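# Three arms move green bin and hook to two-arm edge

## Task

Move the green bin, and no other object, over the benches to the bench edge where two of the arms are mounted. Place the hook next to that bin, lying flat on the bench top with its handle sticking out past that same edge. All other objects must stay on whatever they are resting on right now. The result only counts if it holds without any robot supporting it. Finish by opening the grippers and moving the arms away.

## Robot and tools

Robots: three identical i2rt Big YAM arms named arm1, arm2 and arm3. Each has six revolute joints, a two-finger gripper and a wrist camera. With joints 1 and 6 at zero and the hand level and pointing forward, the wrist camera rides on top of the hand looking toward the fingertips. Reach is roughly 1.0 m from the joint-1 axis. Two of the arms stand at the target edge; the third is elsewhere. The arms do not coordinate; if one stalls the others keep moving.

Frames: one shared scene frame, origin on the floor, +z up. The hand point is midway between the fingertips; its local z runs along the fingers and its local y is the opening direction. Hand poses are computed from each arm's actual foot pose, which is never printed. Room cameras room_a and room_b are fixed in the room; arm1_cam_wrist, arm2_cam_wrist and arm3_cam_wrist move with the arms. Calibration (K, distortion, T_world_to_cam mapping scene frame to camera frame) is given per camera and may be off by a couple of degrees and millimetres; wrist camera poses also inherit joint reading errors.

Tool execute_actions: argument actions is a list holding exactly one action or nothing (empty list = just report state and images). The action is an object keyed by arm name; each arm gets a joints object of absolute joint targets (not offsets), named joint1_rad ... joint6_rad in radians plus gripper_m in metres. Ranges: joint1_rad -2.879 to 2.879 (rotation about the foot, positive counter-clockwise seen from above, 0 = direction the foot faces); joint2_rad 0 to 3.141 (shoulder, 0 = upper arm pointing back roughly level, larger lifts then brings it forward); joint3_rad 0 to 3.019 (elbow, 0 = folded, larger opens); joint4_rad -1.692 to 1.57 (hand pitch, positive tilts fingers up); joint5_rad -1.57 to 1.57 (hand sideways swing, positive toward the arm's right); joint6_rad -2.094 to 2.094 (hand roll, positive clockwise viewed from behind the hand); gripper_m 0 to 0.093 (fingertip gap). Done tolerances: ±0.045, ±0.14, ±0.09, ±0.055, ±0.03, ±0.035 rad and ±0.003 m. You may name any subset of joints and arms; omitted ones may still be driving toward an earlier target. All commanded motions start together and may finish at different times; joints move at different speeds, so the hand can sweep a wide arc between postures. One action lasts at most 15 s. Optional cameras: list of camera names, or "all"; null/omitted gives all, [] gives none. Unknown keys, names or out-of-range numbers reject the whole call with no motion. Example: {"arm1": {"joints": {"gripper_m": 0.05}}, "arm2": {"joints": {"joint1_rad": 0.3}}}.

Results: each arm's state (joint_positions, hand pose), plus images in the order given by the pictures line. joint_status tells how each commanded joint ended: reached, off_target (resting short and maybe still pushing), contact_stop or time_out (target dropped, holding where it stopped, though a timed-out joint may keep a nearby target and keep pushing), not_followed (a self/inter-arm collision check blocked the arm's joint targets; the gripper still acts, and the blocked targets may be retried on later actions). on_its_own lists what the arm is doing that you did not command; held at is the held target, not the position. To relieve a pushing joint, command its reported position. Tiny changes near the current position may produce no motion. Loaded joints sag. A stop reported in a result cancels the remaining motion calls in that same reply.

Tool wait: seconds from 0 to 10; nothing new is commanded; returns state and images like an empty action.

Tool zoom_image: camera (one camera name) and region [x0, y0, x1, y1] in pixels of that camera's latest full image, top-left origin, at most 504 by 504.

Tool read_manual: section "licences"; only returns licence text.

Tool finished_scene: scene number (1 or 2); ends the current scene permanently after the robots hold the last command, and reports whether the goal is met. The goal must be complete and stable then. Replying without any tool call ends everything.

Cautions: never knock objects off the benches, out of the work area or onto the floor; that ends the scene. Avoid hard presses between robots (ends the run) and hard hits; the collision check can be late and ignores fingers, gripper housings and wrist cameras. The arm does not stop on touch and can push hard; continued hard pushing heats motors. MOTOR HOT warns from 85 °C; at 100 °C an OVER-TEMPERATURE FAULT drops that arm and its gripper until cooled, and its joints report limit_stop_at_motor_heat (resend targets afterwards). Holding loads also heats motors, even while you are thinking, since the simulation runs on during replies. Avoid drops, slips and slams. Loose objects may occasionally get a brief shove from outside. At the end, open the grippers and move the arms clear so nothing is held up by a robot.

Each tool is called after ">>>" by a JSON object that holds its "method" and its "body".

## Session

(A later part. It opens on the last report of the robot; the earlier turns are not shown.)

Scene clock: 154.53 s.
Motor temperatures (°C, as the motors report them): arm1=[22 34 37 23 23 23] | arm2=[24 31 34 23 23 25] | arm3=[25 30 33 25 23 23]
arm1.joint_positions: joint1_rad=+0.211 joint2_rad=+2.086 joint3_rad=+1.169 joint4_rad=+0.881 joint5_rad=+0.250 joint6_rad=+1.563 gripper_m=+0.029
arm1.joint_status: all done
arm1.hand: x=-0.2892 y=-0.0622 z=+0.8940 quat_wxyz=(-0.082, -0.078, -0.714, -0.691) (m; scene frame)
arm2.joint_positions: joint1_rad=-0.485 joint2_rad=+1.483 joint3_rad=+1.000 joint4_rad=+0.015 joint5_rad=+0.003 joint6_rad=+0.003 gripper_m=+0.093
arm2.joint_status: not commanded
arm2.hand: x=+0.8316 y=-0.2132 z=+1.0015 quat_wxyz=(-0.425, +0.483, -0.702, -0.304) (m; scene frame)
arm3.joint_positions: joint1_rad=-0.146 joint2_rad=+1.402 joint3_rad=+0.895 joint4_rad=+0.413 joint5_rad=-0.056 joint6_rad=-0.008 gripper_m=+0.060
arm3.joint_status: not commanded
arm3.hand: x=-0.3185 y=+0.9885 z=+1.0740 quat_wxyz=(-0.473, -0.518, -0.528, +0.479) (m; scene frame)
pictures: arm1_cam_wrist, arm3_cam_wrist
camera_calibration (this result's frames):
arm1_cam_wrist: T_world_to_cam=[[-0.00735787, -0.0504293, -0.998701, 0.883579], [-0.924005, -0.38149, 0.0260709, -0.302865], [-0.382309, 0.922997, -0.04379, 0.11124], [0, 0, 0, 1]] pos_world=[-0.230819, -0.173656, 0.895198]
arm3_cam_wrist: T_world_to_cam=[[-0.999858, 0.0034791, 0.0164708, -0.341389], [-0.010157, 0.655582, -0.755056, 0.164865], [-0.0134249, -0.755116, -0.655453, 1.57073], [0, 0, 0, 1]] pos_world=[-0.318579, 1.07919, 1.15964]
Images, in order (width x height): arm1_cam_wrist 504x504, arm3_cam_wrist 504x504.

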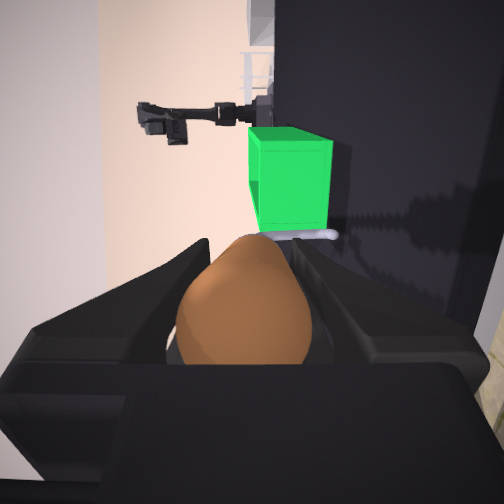

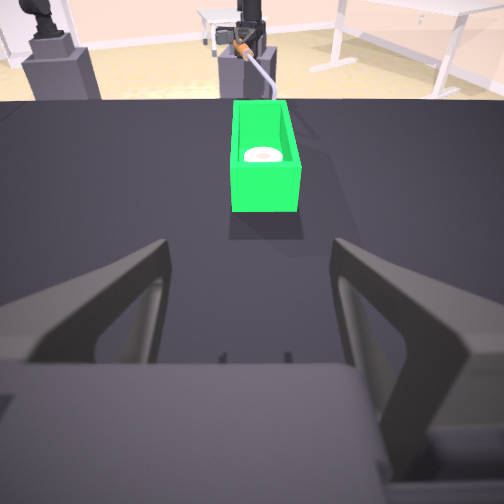

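>>> {"method": "execute_actions", "body": {"actions": [{"arm1":{"joints":{"joint4_rad":0.82}}}], "cameras": []}}

>>> {"method": "execute_actions", "body": {"actions": [{"arm1":{"joints":{"joint5_rad":-0.05}}}], "cameras": ["arm1_cam_wrist"]}}

Scene clock: 163.73 s.
Motor temperatures (°C, as the motors report them): arm1=[22 33 36 23 23 23] | arm2=[24 31 34 23 23 25] | arm3=[25 30 33 25 23 23]
arm1.joint_positions: joint1_rad=+0.211 joint2_rad=+2.076 joint3_rad=+1.169 joint4_rad=+0.819 joint5_rad=+0.250 joint6_rad=+1.572 gripper_m=+0.029
arm1.joint_status: all done
arm1.hand: x=-0.2891 y=-0.0629 z=+0.8861 quat_wxyz=(-0.082, -0.078, -0.731, -0.672) (m; scene frame)
arm2.joint_positions: joint1_rad=-0.485 joint2_rad=+1.483 joint3_rad=+1.000 joint4_rad=+0.015 joint5_rad=+0.003 joint6_rad=+0.003 gripper_m=+0.093
arm2.joint_status: not commanded
arm2.hand: x=+0.8316 y=-0.2132 z=+1.0015 quat_wxyz=(-0.425, +0.483, -0.702, -0.304) (m; scene frame)
arm3.joint_positions: joint1_rad=-0.146 joint2_rad=+1.402 joint3_rad=+0.895 joint4_rad=+0.413 joint5_rad=-0.056 joint6_rad=-0.008 gripper_m=+0.060
arm3.joint_status: not commanded
arm3.hand: x=-0.3185 y=+0.9885 z=+1.0740 quat_wxyz=(-0.473, -0.518, -0.528, +0.479) (m; scene frame)
pictures: none
No camera images: the call's "cameras" was empty. Leave "cameras" out to get every camera's image.

Scene clock: 164.67 s.
Motor temperatures (°C, as the motors report them): arm1=[22 33 36 23 23 23] | arm2=[24 31 34 23 23 25] | arm3=[25 30 33 25 23 23]
arm1.joint_positions: joint1_rad=+0.211 joint2_rad=+2.076 joint3_rad=+1.169 joint4_rad=+0.814 joint5_rad=-0.045 joint6_rad=+1.572 gripper_m=+0.029
arm1.joint_status: all done
arm1.hand: x=-0.3392 y=-0.0590 z=+0.8847 quat_wxyz=(+0.026, +0.021, -0.737, -0.675) (m; scene frame)
arm2.joint_positions: joint1_rad=-0.485 joint2_rad=+1.483 joint3_rad=+1.000 joint4_rad=+0.015 joint5_rad=+0.003 joint6_rad=+0.003 gripper_m=+0.093
arm2.joint_status: not commanded
arm2.hand: x=+0.8316 y=-0.2132 z=+1.0015 quat_wxyz=(-0.425, +0.483, -0.702, -0.304) (m; scene frame)
arm3.joint_positions: joint1_rad=-0.146 joint2_rad=+1.402 joint3_rad=+0.895 joint4_rad=+0.413 joint5_rad=-0.056 joint6_rad=-0.008 gripper_m=+0.060
arm3.joint_status: not commanded
arm3.hand: x=-0.3185 y=+0.9885 z=+1.0740 quat_wxyz=(-0.473, -0.518, -0.528, +0.479) (m; scene frame)
pictures: arm1_cam_wrist
camera_calibration (this result's frames):
arm1_cam_wrist: T_world_to_cam=[[-0.00899491, -0.10787, -0.994124, 0.866049], [-0.773272, -0.629586, 0.0753114, -0.354693], [-0.634011, 0.769406, -0.0777496, 0.0243617], [0, 0, 0, 1]] pos_world=[-0.251038, -0.148633, 0.889567]
Images, in order (width x height): arm1_cam_wrist 504x504.

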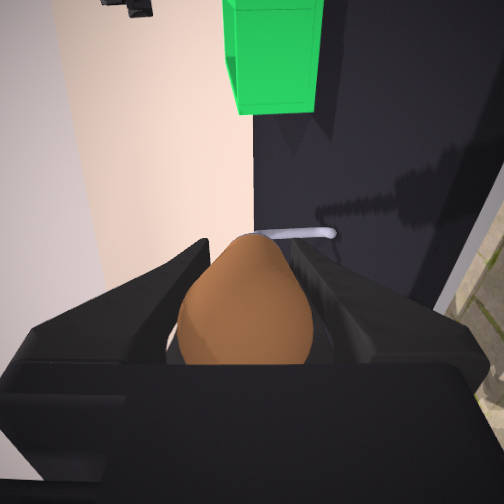

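>>> {"method": "execute_actions", "body": {"actions": [{"arm1":{"joints":{"joint3_rad":1.80,"joint2_rad":2.12}}}], "cameras": []}}

>>> {"method": "execute_actions", "body": {"actions": [{"arm1":{"joints":{"joint2_rad":2.25,"joint4_rad":0.76,"joint5_rad":0.33}}}], "cameras": ["arm1_cam_wrist","arm3_cam_wrist"]}}

Scene clock: 176.90 s.
Motor temperatures (°C, as the motors report them): arm1=[22 33 37 23 23 23] | arm2=[24 30 35 23 23 25] | arm3=[25 30 34 25 23 23]
arm1.joint_positions: joint1_rad=+0.211 joint2_rad=+2.159 joint3_rad=+1.722 joint4_rad=+0.785 joint5_rad=-0.050 joint6_rad=+1.560 gripper_m=+0.029
arm1.joint_status: all done
arm1.hand: x=-0.3415 y=+0.0611 z=+1.1101 quat_wxyz=(+0.021, +0.028, -0.572, -0.820) (m; scene frame)
arm2.joint_positions: joint1_rad=-0.485 joint2_rad=+1.483 joint3_rad=+1.000 joint4_rad=+0.015 joint5_rad=+0.003 joint6_rad=+0.003 gripper_m=+0.093
arm2.joint_status: not commanded
arm2.hand: x=+0.8316 y=-0.2132 z=+1.0015 quat_wxyz=(-0.425, +0.483, -0.702, -0.304) (m; scene frame)
arm3.joint_positions: joint1_rad=-0.146 joint2_rad=+1.402 joint3_rad=+0.895 joint4_rad=+0.413 joint5_rad=-0.056 joint6_rad=-0.008 gripper_m=+0.060
arm3.joint_status: not commanded
arm3.hand: x=-0.3185 y=+0.9885 z=+1.0740 quat_wxyz=(-0.473, -0.518, -0.528, +0.479) (m; scene frame)
pictures: none
No camera images: the call's "cameras" was empty. Leave "cameras" out to get every camera's image.

Scene clock: 178.23 s.
Motor temperatures (°C, as the motors report them): arm1=[22 33 37 23 23 23] | arm2=[24 30 35 23 23 25] | arm3=[25 30 34 25 23 23]
arm1.joint_positions: joint1_rad=+0.211 joint2_rad=+2.317 joint3_rad=+1.722 joint4_rad=+0.719 joint5_rad=+0.329 joint6_rad=+1.558 gripper_m=+0.029
arm1.joint_status: all done
arm1.hand: x=-0.2787 y=+0.0776 z=+0.9574 quat_wxyz=(-0.103, -0.113, -0.654, -0.741) (m; scene frame)
arm2.joint_positions: joint1_rad=-0.485 joint2_rad=+1.483 joint3_rad=+1.000 joint4_rad=+0.015 joint5_rad=+0.003 joint6_rad=+0.003 gripper_m=+0.093
arm2.joint_status: not commanded
arm2.hand: x=+0.8316 y=-0.2132 z=+1.0015 quat_wxyz=(-0.425, +0.483, -0.702, -0.304) (m; scene frame)
arm3.joint_positions: joint1_rad=-0.146 joint2_rad=+1.402 joint3_rad=+0.895 joint4_rad=+0.413 joint5_rad=-0.056 joint6_rad=-0.008 gripper_m=+0.060
arm3.joint_status: not commanded
arm3.hand: x=-0.3185 y=+0.9885 z=+1.0740 quat_wxyz=(-0.473, -0.518, -0.528, +0.479) (m; scene frame)
pictures: arm1_cam_wrist, arm3_cam_wrist
camera_calibration (this result's frames):
arm1_cam_wrist: T_world_to_cam=[[-0.00727412, 0.108143, -0.994109, 0.937367], [-0.951626, -0.306127, -0.0263383, -0.20488], [-0.307172, 0.945828, 0.105138, -0.134412], [0, 0, 0, 1]] pos_world=[-0.229438, -0.0369579, 0.940581]
arm3_cam_wrist: T_world_to_cam=[[-0.999858, 0.0034791, 0.0164708, -0.341389], [-0.010157, 0.655582, -0.755056, 0.164865], [-0.0134249, -0.755116, -0.655453, 1.57073], [0, 0, 0, 1]] pos_world=[-0.318579, 1.07919, 1.15964]
Images, in order (width x height): arm1_cam_wrist 504x504, arm3_cam_wrist 504x504.

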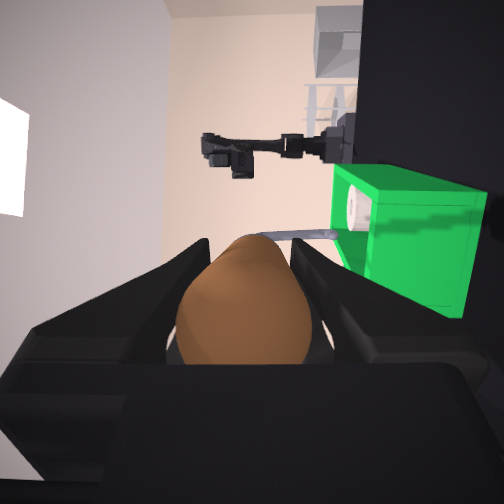

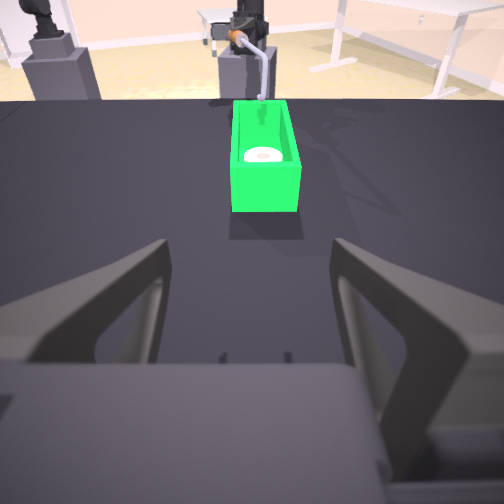

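>>> {"method": "execute_actions", "body": {"actions": [{"arm1":{"joints":{"joint4_rad":0.58}}}], "cameras": ["arm3_cam_wrist"]}}

>>> {"method": "execute_actions", "body": {"actions": [{"arm1":{"joints":{"joint2_rad":2.205,"joint3_rad":1.515,"joint4_rad":0.75}}}], "cameras": ["arm1_cam_wrist","arm3_cam_wrist"]}}

Scene clock: 188.33 s.
Motor temperatures (°C, as the motors report them): arm1=[22 34 40 23 23 23] | arm2=[24 30 35 23 23 25] | arm3=[25 30 34 25 23 23]
arm1.joint_positions: joint1_rad=+0.211 joint2_rad=+2.314 joint3_rad=+1.722 joint4_rad=+0.555 joint5_rad=+0.329 joint6_rad=+1.558 gripper_m=+0.029
arm1.joint_status: all done
arm1.hand: x=-0.2789 y=+0.0793 z=+0.9209 quat_wxyz=(-0.112, -0.103, -0.711, -0.686) (m; scene frame)
arm2.joint_positions: joint1_rad=-0.485 joint2_rad=+1.483 joint3_rad=+1.000 joint4_rad=+0.015 joint5_rad=+0.003 joint6_rad=+0.003 gripper_m=+0.093
arm2.joint_status: not commanded
arm2.hand: x=+0.8316 y=-0.2132 z=+1.0015 quat_wxyz=(-0.425, +0.483, -0.702, -0.304) (m; scene frame)
arm3.joint_positions: joint1_rad=-0.146 joint2_rad=+1.402 joint3_rad=+0.895 joint4_rad=+0.413 joint5_rad=-0.056 joint6_rad=-0.008 gripper_m=+0.060
arm3.joint_status: not commanded
arm3.hand: x=-0.3185 y=+0.9885 z=+1.0740 quat_wxyz=(-0.473, -0.518, -0.528, +0.479) (m; scene frame)
pictures: arm3_cam_wrist
camera_calibration (this result's frames):
arm3_cam_wrist: T_world_to_cam=[[-0.999858, 0.0034791, 0.0164708, -0.341389], [-0.010157, 0.655582, -0.755056, 0.164865], [-0.0134249, -0.755116, -0.655453, 1.57073], [0, 0, 0, 1]] pos_world=[-0.318579, 1.07919, 1.15964]
Images, in order (width x height): arm3_cam_wrist 504x504.

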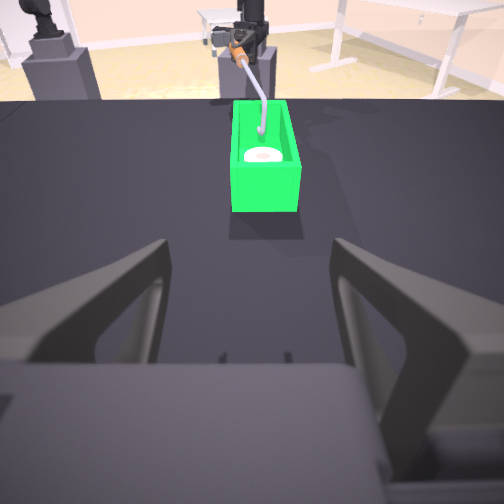

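Scene clock: 189.40 s.
Motor temperatures (°C, as the motors report them): arm1=[22 35 40 23 23 23] | arm2=[24 30 35 23 23 25] | arm3=[25 30 34 25 23 23]
arm1.joint_positions: joint1_rad=+0.211 joint2_rad=+2.247 joint3_rad=+1.492 joint4_rad=+0.714 joint5_rad=+0.330 joint6_rad=+1.568 gripper_m=+0.029
arm1.joint_status: all done
arm1.hand: x=-0.2777 y=+0.0241 z=+0.8913 quat_wxyz=(-0.109, -0.107, -0.712, -0.685) (m; scene frame)
arm2.joint_positions: joint1_rad=-0.485 joint2_rad=+1.483 joint3_rad=+1.000 joint4_rad=+0.015 joint5_rad=+0.003 joint6_rad=+0.003 gripper_m=+0.093
arm2.joint_status: not commanded
arm2.hand: x=+0.8316 y=-0.2132 z=+1.0015 quat_wxyz=(-0.425, +0.483, -0.702, -0.304) (m; scene frame)
arm3.joint_positions: joint1_rad=-0.146 joint2_rad=+1.402 joint3_rad=+0.895 joint4_rad=+0.413 joint5_rad=-0.056 joint6_rad=-0.008 gripper_m=+0.060
arm3.joint_status: not commanded
arm3.hand: x=-0.3185 y=+0.9885 z=+1.0740 quat_wxyz=(-0.473, -0.518, -0.528, +0.479) (m; scene frame)
pictures: arm1_cam_wrist, arm3_cam_wrist
camera_calibration (this result's frames):
arm1_cam_wrist: T_world_to_cam=[[-0.0134557, -0.0536417, -0.99847, 0.883502], [-0.951542, -0.306124, 0.0292695, -0.271594], [-0.307225, 0.950479, -0.0469232, 0.0588583], [0, 0, 0, 1]] pos_world=[-0.228462, -0.0916925, 0.892861]
arm3_cam_wrist: T_world_to_cam=[[-0.999858, 0.0034791, 0.0164708, -0.341389], [-0.010157, 0.655582, -0.755056, 0.164865], [-0.0134249, -0.755116, -0.655453, 1.57073], [0, 0, 0, 1]] pos_world=[-0.318579, 1.07919, 1.15964]
Images, in order (width x height): arm1_cam_wrist 504x504, arm3_cam_wrist 504x504.

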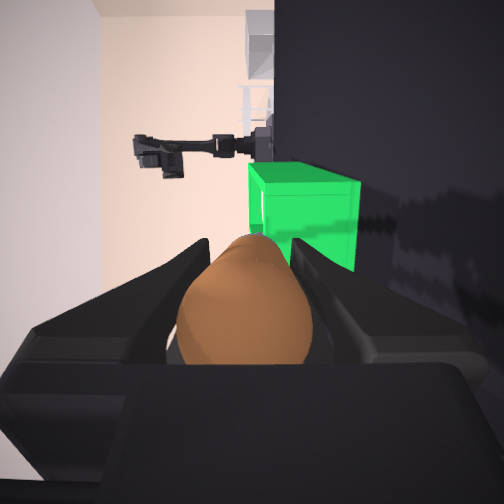

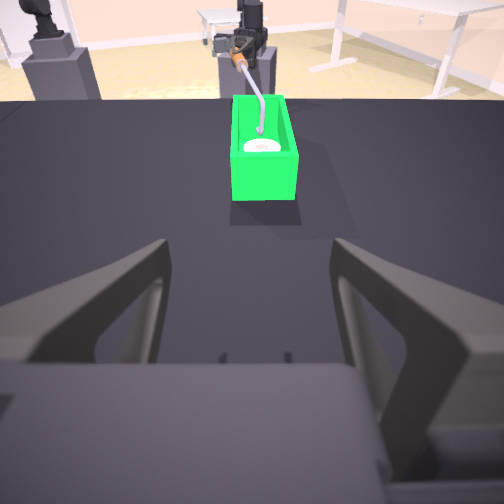

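>>> {"method": "execute_actions", "body": {"actions": [{"arm1":{"joints":{"joint2_rad":2.04,"joint3_rad":1.20,"joint4_rad":0.92}}}], "cameras": ["arm3_cam_wrist"]}}

>>> {"method": "execute_actions", "body": {"actions": [{"arm1":{"joints":{"joint2_rad":1.905,"joint3_rad":0.91,"joint4_rad":1.065}}}], "cameras": ["arm1_cam_wrist","arm3_cam_wrist","room_b"]}}

>>> {"method": "zoom_image", "body": {"camera": "room_b", "region": [180, 240, 300, 320]}}

Scene clock: 203.50 s.
Motor temperatures (°C, as the motors report them): arm1=[22 34 38 23 23 23] | arm2=[24 30 35 23 23 25] | arm3=[25 29 34 25 23 23]
arm1.joint_positions: joint1_rad=+0.211 joint2_rad=+2.078 joint3_rad=+1.180 joint4_rad=+0.875 joint5_rad=+0.329 joint6_rad=+1.564 gripper_m=+0.029
arm1.joint_status: all done
arm1.hand: x=-0.2757 y=-0.0625 z=+0.9034 quat_wxyz=(-0.110, -0.107, -0.706, -0.691) (m; scene frame)
arm2.joint_positions: joint1_rad=-0.485 joint2_rad=+1.483 joint3_rad=+1.000 joint4_rad=+0.015 joint5_rad=+0.003 joint6_rad=+0.003 gripper_m=+0.093
arm2.joint_status: not commanded
arm2.hand: x=+0.8316 y=-0.2132 z=+1.0015 quat_wxyz=(-0.425, +0.483, -0.702, -0.304) (m; scene frame)
arm3.joint_positions: joint1_rad=-0.146 joint2_rad=+1.402 joint3_rad=+0.895 joint4_rad=+0.413 joint5_rad=-0.056 joint6_rad=-0.008 gripper_m=+0.060
arm3.joint_status: not commanded
arm3.hand: x=-0.3185 y=+0.9885 z=+1.0740 quat_wxyz=(-0.473, -0.518, -0.528, +0.479) (m; scene frame)
pictures: arm3_cam_wrist
camera_calibration (this result's frames):
arm3_cam_wrist: T_world_to_cam=[[-0.999858, 0.0034791, 0.0164708, -0.341389], [-0.010157, 0.655582, -0.755056, 0.164865], [-0.0134249, -0.755116, -0.655453, 1.57073], [0, 0, 0, 1]] pos_world=[-0.318579, 1.07919, 1.15964]
Images, in order (width x height): arm3_cam_wrist 504x504.

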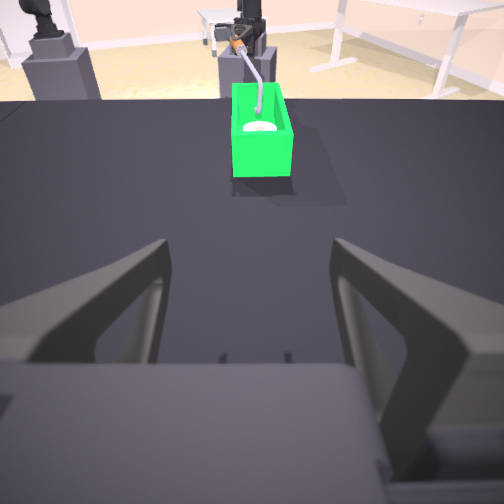

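Scene clock: 204.53 s.
Motor temperatures (°C, as the motors report them): arm1=[22 34 38 23 23 23] | arm2=[24 30 35 23 23 25] | arm3=[25 29 34 25 23 23]
arm1.joint_positions: joint1_rad=+0.211 joint2_rad=+1.938 joint3_rad=+0.889 joint4_rad=+1.020 joint5_rad=+0.329 joint6_rad=+1.563 gripper_m=+0.029
arm1.joint_status: all done
arm1.hand: x=-0.2737 y=-0.1541 z=+0.8997 quat_wxyz=(-0.110, -0.106, -0.709, -0.689) (m; scene frame)
arm2.joint_positions: joint1_rad=-0.485 joint2_rad=+1.483 joint3_rad=+1.000 joint4_rad=+0.015 joint5_rad=+0.003 joint6_rad=+0.003 gripper_m=+0.093
arm2.joint_status: not commanded
arm2.hand: x=+0.8316 y=-0.2132 z=+1.0015 quat_wxyz=(-0.425, +0.483, -0.702, -0.304) (m; scene frame)
arm3.joint_positions: joint1_rad=-0.146 joint2_rad=+1.402 joint3_rad=+0.895 joint4_rad=+0.413 joint5_rad=-0.056 joint6_rad=-0.008 gripper_m=+0.060
arm3.joint_status: not commanded
arm3.hand: x=-0.3185 y=+0.9885 z=+1.0740 quat_wxyz=(-0.473, -0.518, -0.528, +0.479) (m; scene frame)
pictures: arm1_cam_wrist, arm3_cam_wrist, room_b
camera_calibration (this result's frames):
arm1_cam_wrist: T_world_to_cam=[[-0.00896383, -0.044477, -0.99897, 0.885486], [-0.951511, -0.306813, 0.0221982, -0.316361], [-0.307484, 0.95073, -0.0395701, 0.223226], [0, 0, 0, 1]] pos_world=[-0.224446, -0.269907, 0.90043]
arm3_cam_wrist: T_world_to_cam=[[-0.999858, 0.0034791, 0.0164708, -0.341389], [-0.010157, 0.655582, -0.755056, 0.164865], [-0.0134249, -0.755116, -0.655453, 1.57073], [0, 0, 0, 1]] pos_world=[-0.318579, 1.07919, 1.15964]
Images, in order (width x height): arm1_cam_wrist 504x504, arm3_cam_wrist 504x504, room_b 504x504.

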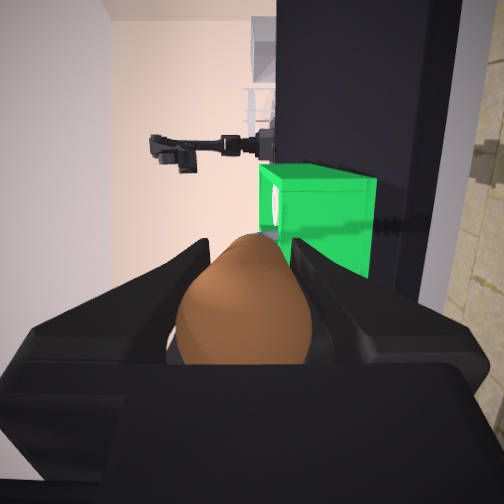

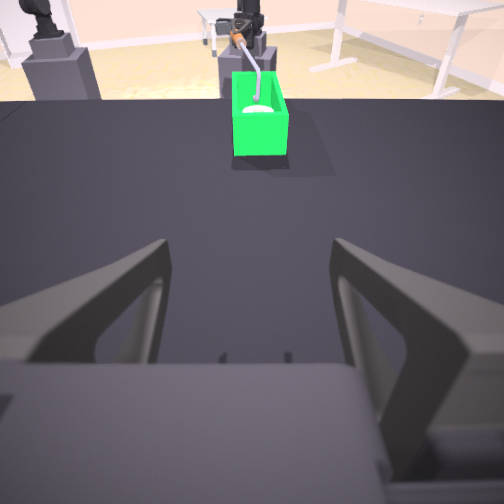

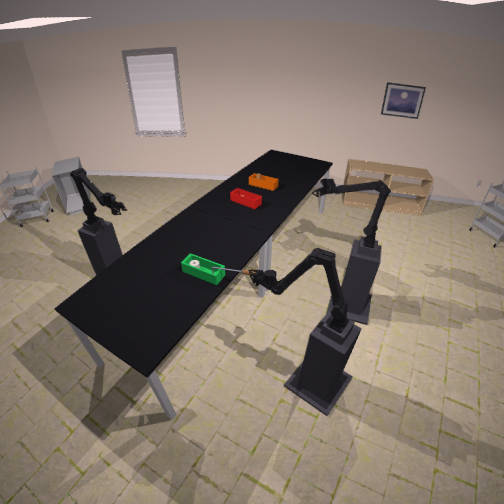

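Region (180, 240, 300, 320) of room_b's 504x504 image, scaled by 4.200, with more detail than that image has.

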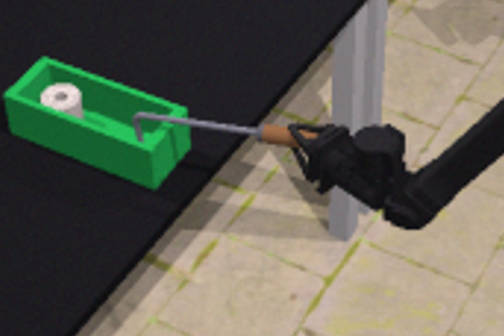

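>>> {"method": "execute_actions", "body": {"actions": [{"arm1":{"joints":{"joint2_rad":1.83,"joint3_rad":0.755,"joint4_rad":1.145}}}], "cameras": ["arm1_cam_wrist"]}}

Scene clock: 210.17 s.
Motor temperatures (°C, as the motors report them): arm1=[22 34 37 23 23 23] | arm2=[24 30 35 23 23 25] | arm3=[25 29 34 25 23 23]
arm1.joint_positions: joint1_rad=+0.211 joint2_rad=+1.871 joint3_rad=+0.736 joint4_rad=+1.093 joint5_rad=+0.329 joint6_rad=+1.563 gripper_m=+0.029
arm1.joint_status: all done
arm1.hand: x=-0.2726 y=-0.2057 z=+0.8946 quat_wxyz=(-0.111, -0.105, -0.713, -0.685) (m; scene frame)
arm2.joint_positions: joint1_rad=-0.485 joint2_rad=+1.483 joint3_rad=+1.000 joint4_rad=+0.015 joint5_rad=+0.003 joint6_rad=+0.003 gripper_m=+0.093
arm2.joint_status: not commanded
arm2.hand: x=+0.8316 y=-0.2132 z=+1.0015 quat_wxyz=(-0.425, +0.483, -0.702, -0.304) (m; scene frame)
arm3.joint_positions: joint1_rad=-0.146 joint2_rad=+1.402 joint3_rad=+0.895 joint4_rad=+0.413 joint5_rad=-0.056 joint6_rad=-0.008 gripper_m=+0.060
arm3.joint_status: not commanded
arm3.hand: x=-0.3185 y=+0.9885 z=+1.0740 quat_wxyz=(-0.473, -0.518, -0.528, +0.479) (m; scene frame)
pictures: arm1_cam_wrist
camera_calibration (this result's frames):
arm1_cam_wrist: T_world_to_cam=[[-0.00870534, -0.0559038, -0.998398, 0.875263], [-0.951497, -0.306604, 0.0254642, -0.333871], [-0.307536, 0.950194, -0.0505232, 0.28205], [0, 0, 0, 1]] pos_world=[-0.223317, -0.321438, 0.896613]
Images, in order (width x height): arm1_cam_wrist 504x504.

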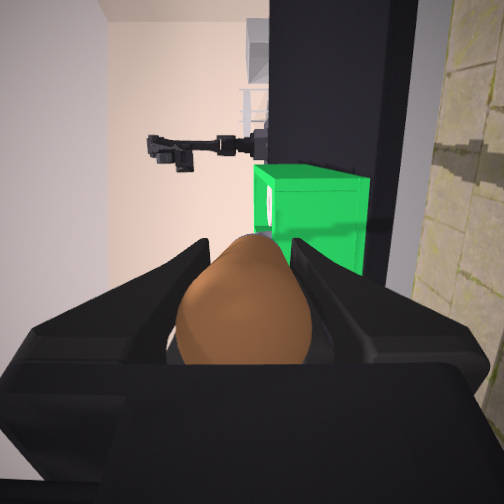

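>>> {"method": "execute_actions", "body": {"actions": [{"arm1":{"joints":{"joint3_rad":1.37}}}], "cameras": []}}

>>> {"method": "execute_actions", "body": {"actions": [{"arm1":{"joints":{"joint1_rad":-0.07,"joint2_rad":2.05}}}], "cameras": ["arm1_cam_wrist","arm3_cam_wrist"]}}

Scene clock: 230.77 s.
Motor temperatures (°C, as the motors report them): arm1=[22 32 35 24 23 23] | arm2=[24 30 35 23 23 25] | arm3=[25 29 34 25 23 23]
arm1.joint_positions: joint1_rad=+0.211 joint2_rad=+1.862 joint3_rad=+1.294 joint4_rad=+1.110 joint5_rad=+0.330 joint6_rad=+1.558 gripper_m=+0.029
arm1.joint_status: all done
arm1.hand: x=-0.2737 y=-0.0827 z=+1.1694 quat_wxyz=(-0.075, -0.137, -0.486, -0.860) (m; scene frame)
arm2.joint_positions: joint1_rad=-0.485 joint2_rad=+1.483 joint3_rad=+1.000 joint4_rad=+0.015 joint5_rad=+0.003 joint6_rad=+0.003 gripper_m=+0.093
arm2.joint_status: not commanded
arm2.hand: x=+0.8316 y=-0.2132 z=+1.0015 quat_wxyz=(-0.425, +0.483, -0.702, -0.304) (m; scene frame)
arm3.joint_positions: joint1_rad=-0.146 joint2_rad=+1.402 joint3_rad=+0.895 joint4_rad=+0.413 joint5_rad=-0.056 joint6_rad=-0.008 gripper_m=+0.060
arm3.joint_status: not commanded
arm3.hand: x=-0.3185 y=+0.9885 z=+1.0740 quat_wxyz=(-0.473, -0.518, -0.528, +0.479) (m; scene frame)
pictures: none
No camera images: the call's "cameras" was empty. Leave "cameras" out to get every camera's image.

Scene clock: 232.33 s.
Motor temperatures (°C, as the motors report them): arm1=[22 32 36 24 23 23] | arm2=[24 30 35 23 23 25] | arm3=[25 29 34 25 23 23]
arm1.joint_positions: joint1_rad=-0.064 joint2_rad=+2.102 joint3_rad=+1.304 joint4_rad=+1.098 joint5_rad=+0.330 joint6_rad=+1.555 gripper_m=+0.029
arm1.joint_status: all done
arm1.hand: x=-0.0694 y=-0.0770 z=+0.9965 quat_wxyz=(-0.201, -0.203, -0.565, -0.774) (m; scene frame)
arm2.joint_positions: joint1_rad=-0.485 joint2_rad=+1.483 joint3_rad=+1.000 joint4_rad=+0.015 joint5_rad=+0.003 joint6_rad=+0.003 gripper_m=+0.093
arm2.joint_status: not commanded
arm2.hand: x=+0.8316 y=-0.2132 z=+1.0015 quat_wxyz=(-0.425, +0.483, -0.702, -0.304) (m; scene frame)
arm3.joint_positions: joint1_rad=-0.146 joint2_rad=+1.402 joint3_rad=+0.895 joint4_rad=+0.413 joint5_rad=-0.056 joint6_rad=-0.008 gripper_m=+0.060
arm3.joint_status: not commanded
arm3.hand: x=-0.3185 y=+0.9885 z=+1.0740 quat_wxyz=(-0.473, -0.518, -0.528, +0.479) (m; scene frame)
pictures: arm1_cam_wrist, arm3_cam_wrist
camera_calibration (this result's frames):
arm1_cam_wrist: T_world_to_cam=[[0.0667149, 0.269059, -0.96081, 0.978751], [-0.99677, -0.0251731, -0.0762611, 0.0162673], [-0.0447053, 0.962795, 0.26651, -0.0693221], [0, 0, 0, 1]] pos_world=[-0.0521815, -0.196189, 0.960109]
arm3_cam_wrist: T_world_to_cam=[[-0.999858, 0.0034791, 0.0164708, -0.341389], [-0.010157, 0.655582, -0.755056, 0.164865], [-0.0134249, -0.755116, -0.655453, 1.57073], [0, 0, 0, 1]] pos_world=[-0.318579, 1.07919, 1.15964]
Images, in order (width x height): arm1_cam_wrist 504x504, arm3_cam_wrist 504x504.

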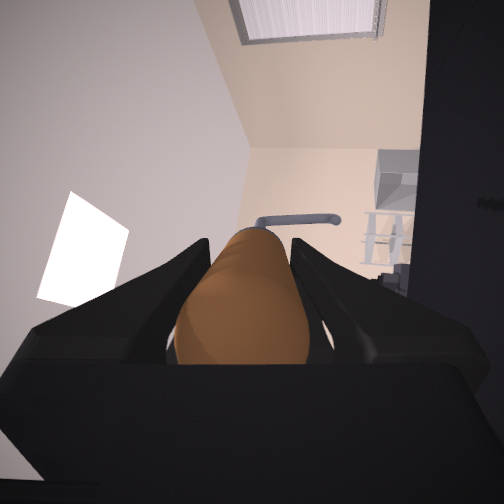

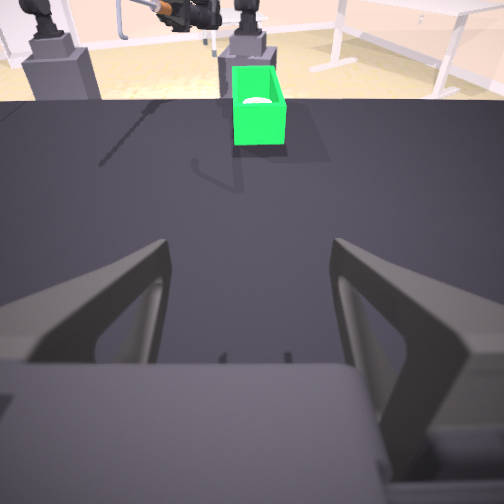

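>>> {"method": "execute_actions", "body": {"actions": [{"arm1":{"joints":{"joint2_rad":2.2,"joint5_rad":0.0,"joint6_rad":0.0}}}], "cameras": ["arm1_cam_wrist"]}}

Scene clock: 239.03 s.
Motor temperatures (°C, as the motors report them): arm1=[22 33 37 23 23 23] | arm2=[24 30 35 23 23 25] | arm3=[25 29 34 25 23 23]
arm1.joint_positions: joint1_rad=-0.064 joint2_rad=+2.246 joint3_rad=+1.305 joint4_rad=+1.114 joint5_rad=-0.003 joint6_rad=+0.017 gripper_m=+0.029
arm1.joint_status: all done
arm1.hand: x=-0.1209 y=-0.0491 z=+0.8954 quat_wxyz=(-0.600, +0.388, -0.512, -0.477) (m; scene frame)
arm2.joint_positions: joint1_rad=-0.485 joint2_rad=+1.483 joint3_rad=+1.000 joint4_rad=+0.015 joint5_rad=+0.003 joint6_rad=+0.003 gripper_m=+0.093
arm2.joint_status: not commanded
arm2.hand: x=+0.8316 y=-0.2132 z=+1.0015 quat_wxyz=(-0.425, +0.483, -0.702, -0.304) (m; scene frame)
arm3.joint_positions: joint1_rad=-0.146 joint2_rad=+1.402 joint3_rad=+0.895 joint4_rad=+0.413 joint5_rad=-0.056 joint6_rad=-0.008 gripper_m=+0.060
arm3.joint_status: not commanded
arm3.hand: x=-0.3185 y=+0.9885 z=+1.0740 quat_wxyz=(-0.473, -0.518, -0.528, +0.479) (m; scene frame)
pictures: arm1_cam_wrist
camera_calibration (this result's frames):
arm1_cam_wrist: T_world_to_cam=[[0.964947, -0.260523, -0.031707, 0.1282], [-0.139759, -0.407836, -0.902296, 0.782338], [0.222137, 0.875099, -0.42995, 0.580073], [0, 0, 0, 1]] pos_world=[-0.143224, -0.155157, 0.959367]
Images, in order (width x height): arm1_cam_wrist 504x504.

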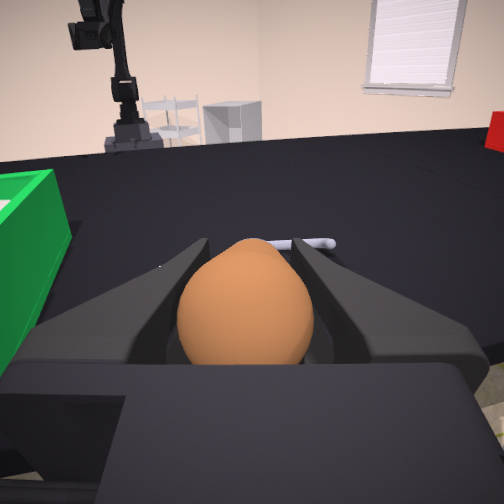

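>>> {"method": "execute_actions", "body": {"actions": [{"arm1":{"joints":{"joint2_rad":2.315,"joint4_rad":1.05,"joint5_rad":-0.27}}}], "cameras": ["arm1_cam_wrist"]}}

Scene clock: 245.83 s.
Motor temperatures (°C, as the motors report them): arm1=[22 33 38 23 23 23] | arm2=[24 30 35 23 23 25] | arm3=[25 29 34 25 23 23]
arm1.joint_positions: joint1_rad=-0.065 joint2_rad=+2.337 joint3_rad=+1.325 joint4_rad=+1.051 joint5_rad=-0.265 joint6_rad=+0.007 gripper_m=+0.029
arm1.joint_status: all done
arm1.hand: x=-0.1643 y=-0.0412 z=+0.8202 quat_wxyz=(-0.507, +0.492, -0.487, -0.514) (m; scene frame)
arm2.joint_positions: joint1_rad=-0.485 joint2_rad=+1.483 joint3_rad=+1.000 joint4_rad=+0.015 joint5_rad=+0.003 joint6_rad=+0.003 gripper_m=+0.093
arm2.joint_status: not commanded
arm2.hand: x=+0.8316 y=-0.2132 z=+1.0015 quat_wxyz=(-0.425, +0.483, -0.702, -0.304) (m; scene frame)
arm3.joint_positions: joint1_rad=-0.146 joint2_rad=+1.402 joint3_rad=+0.895 joint4_rad=+0.413 joint5_rad=-0.056 joint6_rad=-0.008 gripper_m=+0.060
arm3.joint_status: not commanded
arm3.hand: x=-0.3185 y=+0.9885 z=+1.0740 quat_wxyz=(-0.473, -0.518, -0.528, +0.479) (m; scene frame)
pictures: arm1_cam_wrist
camera_calibration (this result's frames):
arm1_cam_wrist: T_world_to_cam=[[0.999936, -0.00703583, -0.00881535, 0.167226], [-0.0112273, -0.546261, -0.83754, 0.673943], [0.0010773, 0.837585, -0.546306, 0.607966], [0, 0, 0, 1]] pos_world=[-0.160304, -0.139898, 0.898063]
Images, in order (width x height): arm1_cam_wrist 504x504.

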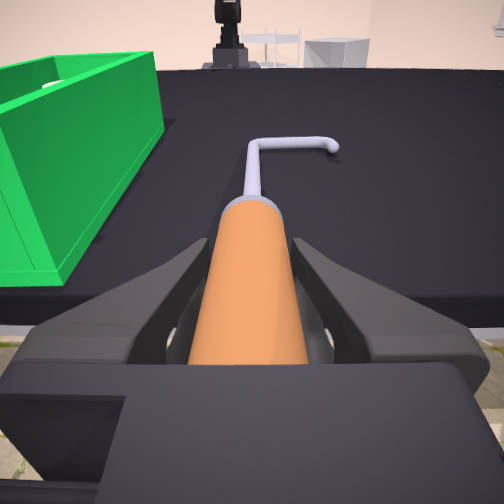

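>>> {"method": "execute_actions", "body": {"actions": [{"arm1":{"joints":{"joint4_rad":0.97}}}], "cameras": []}}

>>> {"method": "execute_actions", "body": {"actions": [{"arm1":{"joints":{"gripper_m":0.08}}}], "cameras": []}}

>>> {"method": "execute_actions", "body": {"actions": [{"arm1":{"joints":{"joint2_rad":1.85,"joint3_rad":0.9,"joint4_rad":0.85}}}], "cameras": ["arm1_cam_wrist","room_b"]}}

Scene clock: 252.30 s.
Motor temperatures (°C, as the motors report them): arm1=[22 33 38 23 23 23] | arm2=[24 30 35 23 23 25] | arm3=[25 29 34 25 23 23]
arm1.joint_positions: joint1_rad=-0.065 joint2_rad=+2.337 joint3_rad=+1.325 joint4_rad=+0.979 joint5_rad=-0.265 joint6_rad=+0.006 gripper_m=+0.029
arm1.joint_status: all done
arm1.hand: x=-0.1644 y=-0.0411 z=+0.8028 quat_wxyz=(-0.485, +0.505, -0.509, -0.501) (m; scene frame)
arm2.joint_positions: joint1_rad=-0.485 joint2_rad=+1.483 joint3_rad=+1.000 joint4_rad=+0.015 joint5_rad=+0.003 joint6_rad=+0.003 gripper_m=+0.093
arm2.joint_status: not commanded
arm2.hand: x=+0.8316 y=-0.2132 z=+1.0015 quat_wxyz=(-0.425, +0.483, -0.702, -0.304) (m; scene frame)
arm3.joint_positions: joint1_rad=-0.146 joint2_rad=+1.402 joint3_rad=+0.895 joint4_rad=+0.413 joint5_rad=-0.056 joint6_rad=-0.008 gripper_m=+0.060
arm3.joint_status: not commanded
arm3.hand: x=-0.3185 y=+0.9885 z=+1.0740 quat_wxyz=(-0.473, -0.518, -0.528, +0.479) (m; scene frame)
pictures: none
No camera images: the call's "cameras" was empty. Leave "cameras" out to get every camera's image.

Scene clock: 252.97 s.
Motor temperatures (°C, as the motors report them): arm1=[22 33 37 23 23 23] | arm2=[24 30 35 23 23 25] | arm3=[25 29 34 25 23 23]
arm1.joint_positions: joint1_rad=-0.065 joint2_rad=+2.337 joint3_rad=+1.325 joint4_rad=+0.976 joint5_rad=-0.267 joint6_rad=+0.006 gripper_m=+0.080
arm1.joint_status: all done
arm1.hand: x=-0.1647 y=-0.0411 z=+0.8022 quat_wxyz=(-0.483, +0.506, -0.510, -0.501) (m; scene frame)
arm2.joint_positions: joint1_rad=-0.485 joint2_rad=+1.483 joint3_rad=+1.000 joint4_rad=+0.015 joint5_rad=+0.003 joint6_rad=+0.003 gripper_m=+0.093
arm2.joint_status: not commanded
arm2.hand: x=+0.8316 y=-0.2132 z=+1.0015 quat_wxyz=(-0.425, +0.483, -0.702, -0.304) (m; scene frame)
arm3.joint_positions: joint1_rad=-0.146 joint2_rad=+1.402 joint3_rad=+0.895 joint4_rad=+0.413 joint5_rad=-0.056 joint6_rad=-0.008 gripper_m=+0.060
arm3.joint_status: not commanded
arm3.hand: x=-0.3185 y=+0.9885 z=+1.0740 quat_wxyz=(-0.473, -0.518, -0.528, +0.479) (m; scene frame)
pictures: none
No camera images: the call's "cameras" was empty. Leave "cameras" out to get every camera's image.

Scene clock: 254.27 s.
Motor temperatures (°C, as the motors report them): arm1=[22 33 37 23 23 23] | arm2=[24 30 35 23 23 25] | arm3=[25 29 34 25 23 23]
arm1.joint_positions: joint1_rad=-0.065 joint2_rad=+1.846 joint3_rad=+0.903 joint4_rad=+0.855 joint5_rad=-0.267 joint6_rad=+0.006 gripper_m=+0.080
arm1.joint_status: all done
arm1.hand: x=-0.1947 y=-0.1597 z=+0.9243 quat_wxyz=(-0.467, +0.515, -0.525, -0.491) (m; scene frame)
arm2.joint_positions: joint1_rad=-0.485 joint2_rad=+1.483 joint3_rad=+1.000 joint4_rad=+0.015 joint5_rad=+0.003 joint6_rad=+0.003 gripper_m=+0.093
arm2.joint_status: not commanded
arm2.hand: x=+0.8316 y=-0.2132 z=+1.0015 quat_wxyz=(-0.425, +0.483, -0.702, -0.304) (m; scene frame)
arm3.joint_positions: joint1_rad=-0.146 joint2_rad=+1.402 joint3_rad=+0.895 joint4_rad=+0.413 joint5_rad=-0.056 joint6_rad=-0.008 gripper_m=+0.060
arm3.joint_status: not commanded
arm3.hand: x=-0.3185 y=+0.9885 z=+1.0740 quat_wxyz=(-0.473, -0.518, -0.528, +0.479) (m; scene frame)
pictures: arm1_cam_wrist, room_b
camera_calibration (this result's frames):
arm1_cam_wrist: T_world_to_cam=[[0.999192, -0.00687855, -0.0396016, 0.226028], [-0.0346921, -0.645161, -0.763258, 0.607012], [-0.0202993, 0.764015, -0.644878, 0.839343], [0, 0, 0, 1]] pos_world=[-0.187749, -0.248096, 1.01353]
Images, in order (width x height): arm1_cam_wrist 504x504, room_b 504x504.

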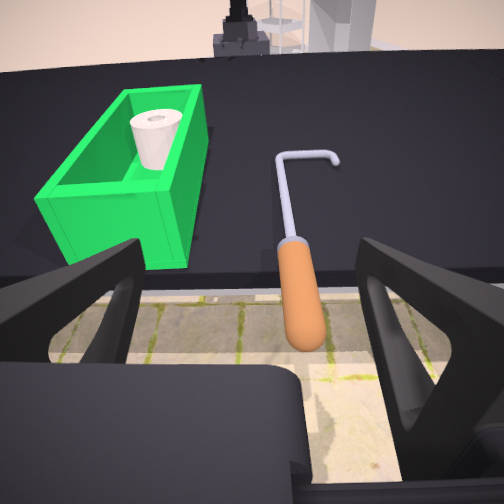

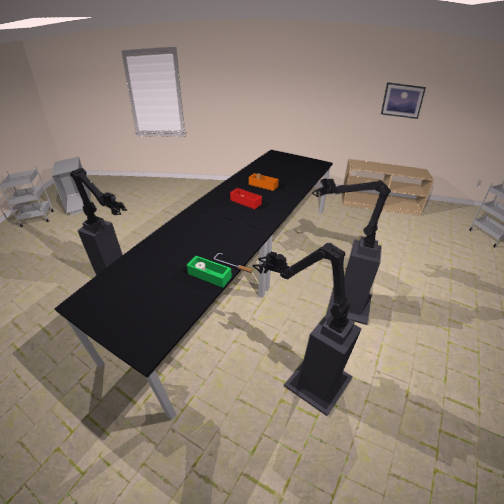

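Move a bit further clear, then finish.

>>> {"method": "execute_actions", "body": {"actions": [{"arm1":{"joints":{"joint2_rad":1.6}}}], "cameras": []}}

>>> {"method": "finished_scene", "body": {"scene": 2}}

Scene clock: 258.87 s.
Motor temperatures (°C, as the motors report them): arm1=[22 33 37 23 23 23] | arm2=[24 30 35 23 23 25] | arm3=[25 29 34 25 23 23]
arm1.joint_positions: joint1_rad=-0.065 joint2_rad=+1.600 joint3_rad=+0.893 joint4_rad=+0.848 joint5_rad=-0.267 joint6_rad=+0.006 gripper_m=+0.080
arm1.joint_status: all done
arm1.hand: x=-0.2000 y=-0.1841 z=+1.0708 quat_wxyz=(-0.536, +0.473, -0.454, -0.531) (m; scene frame)
arm2.joint_positions: joint1_rad=-0.485 joint2_rad=+1.483 joint3_rad=+1.000 joint4_rad=+0.015 joint5_rad=+0.003 joint6_rad=+0.003 gripper_m=+0.093
arm2.joint_status: not commanded
arm2.hand: x=+0.8316 y=-0.2132 z=+1.0015 quat_wxyz=(-0.425, +0.483, -0.702, -0.304) (m; scene frame)
arm3.joint_positions: joint1_rad=-0.146 joint2_rad=+1.402 joint3_rad=+0.895 joint4_rad=+0.413 joint5_rad=-0.056 joint6_rad=-0.008 gripper_m=+0.060
arm3.joint_status: not commanded
arm3.hand: x=-0.3185 y=+0.9885 z=+1.0740 quat_wxyz=(-0.473, -0.518, -0.528, +0.479) (m; scene frame)
pictures: none
No camera images: the call's "cameras" was empty. Leave "cameras" out to get every camera's image.

The scene is finished: the task was done.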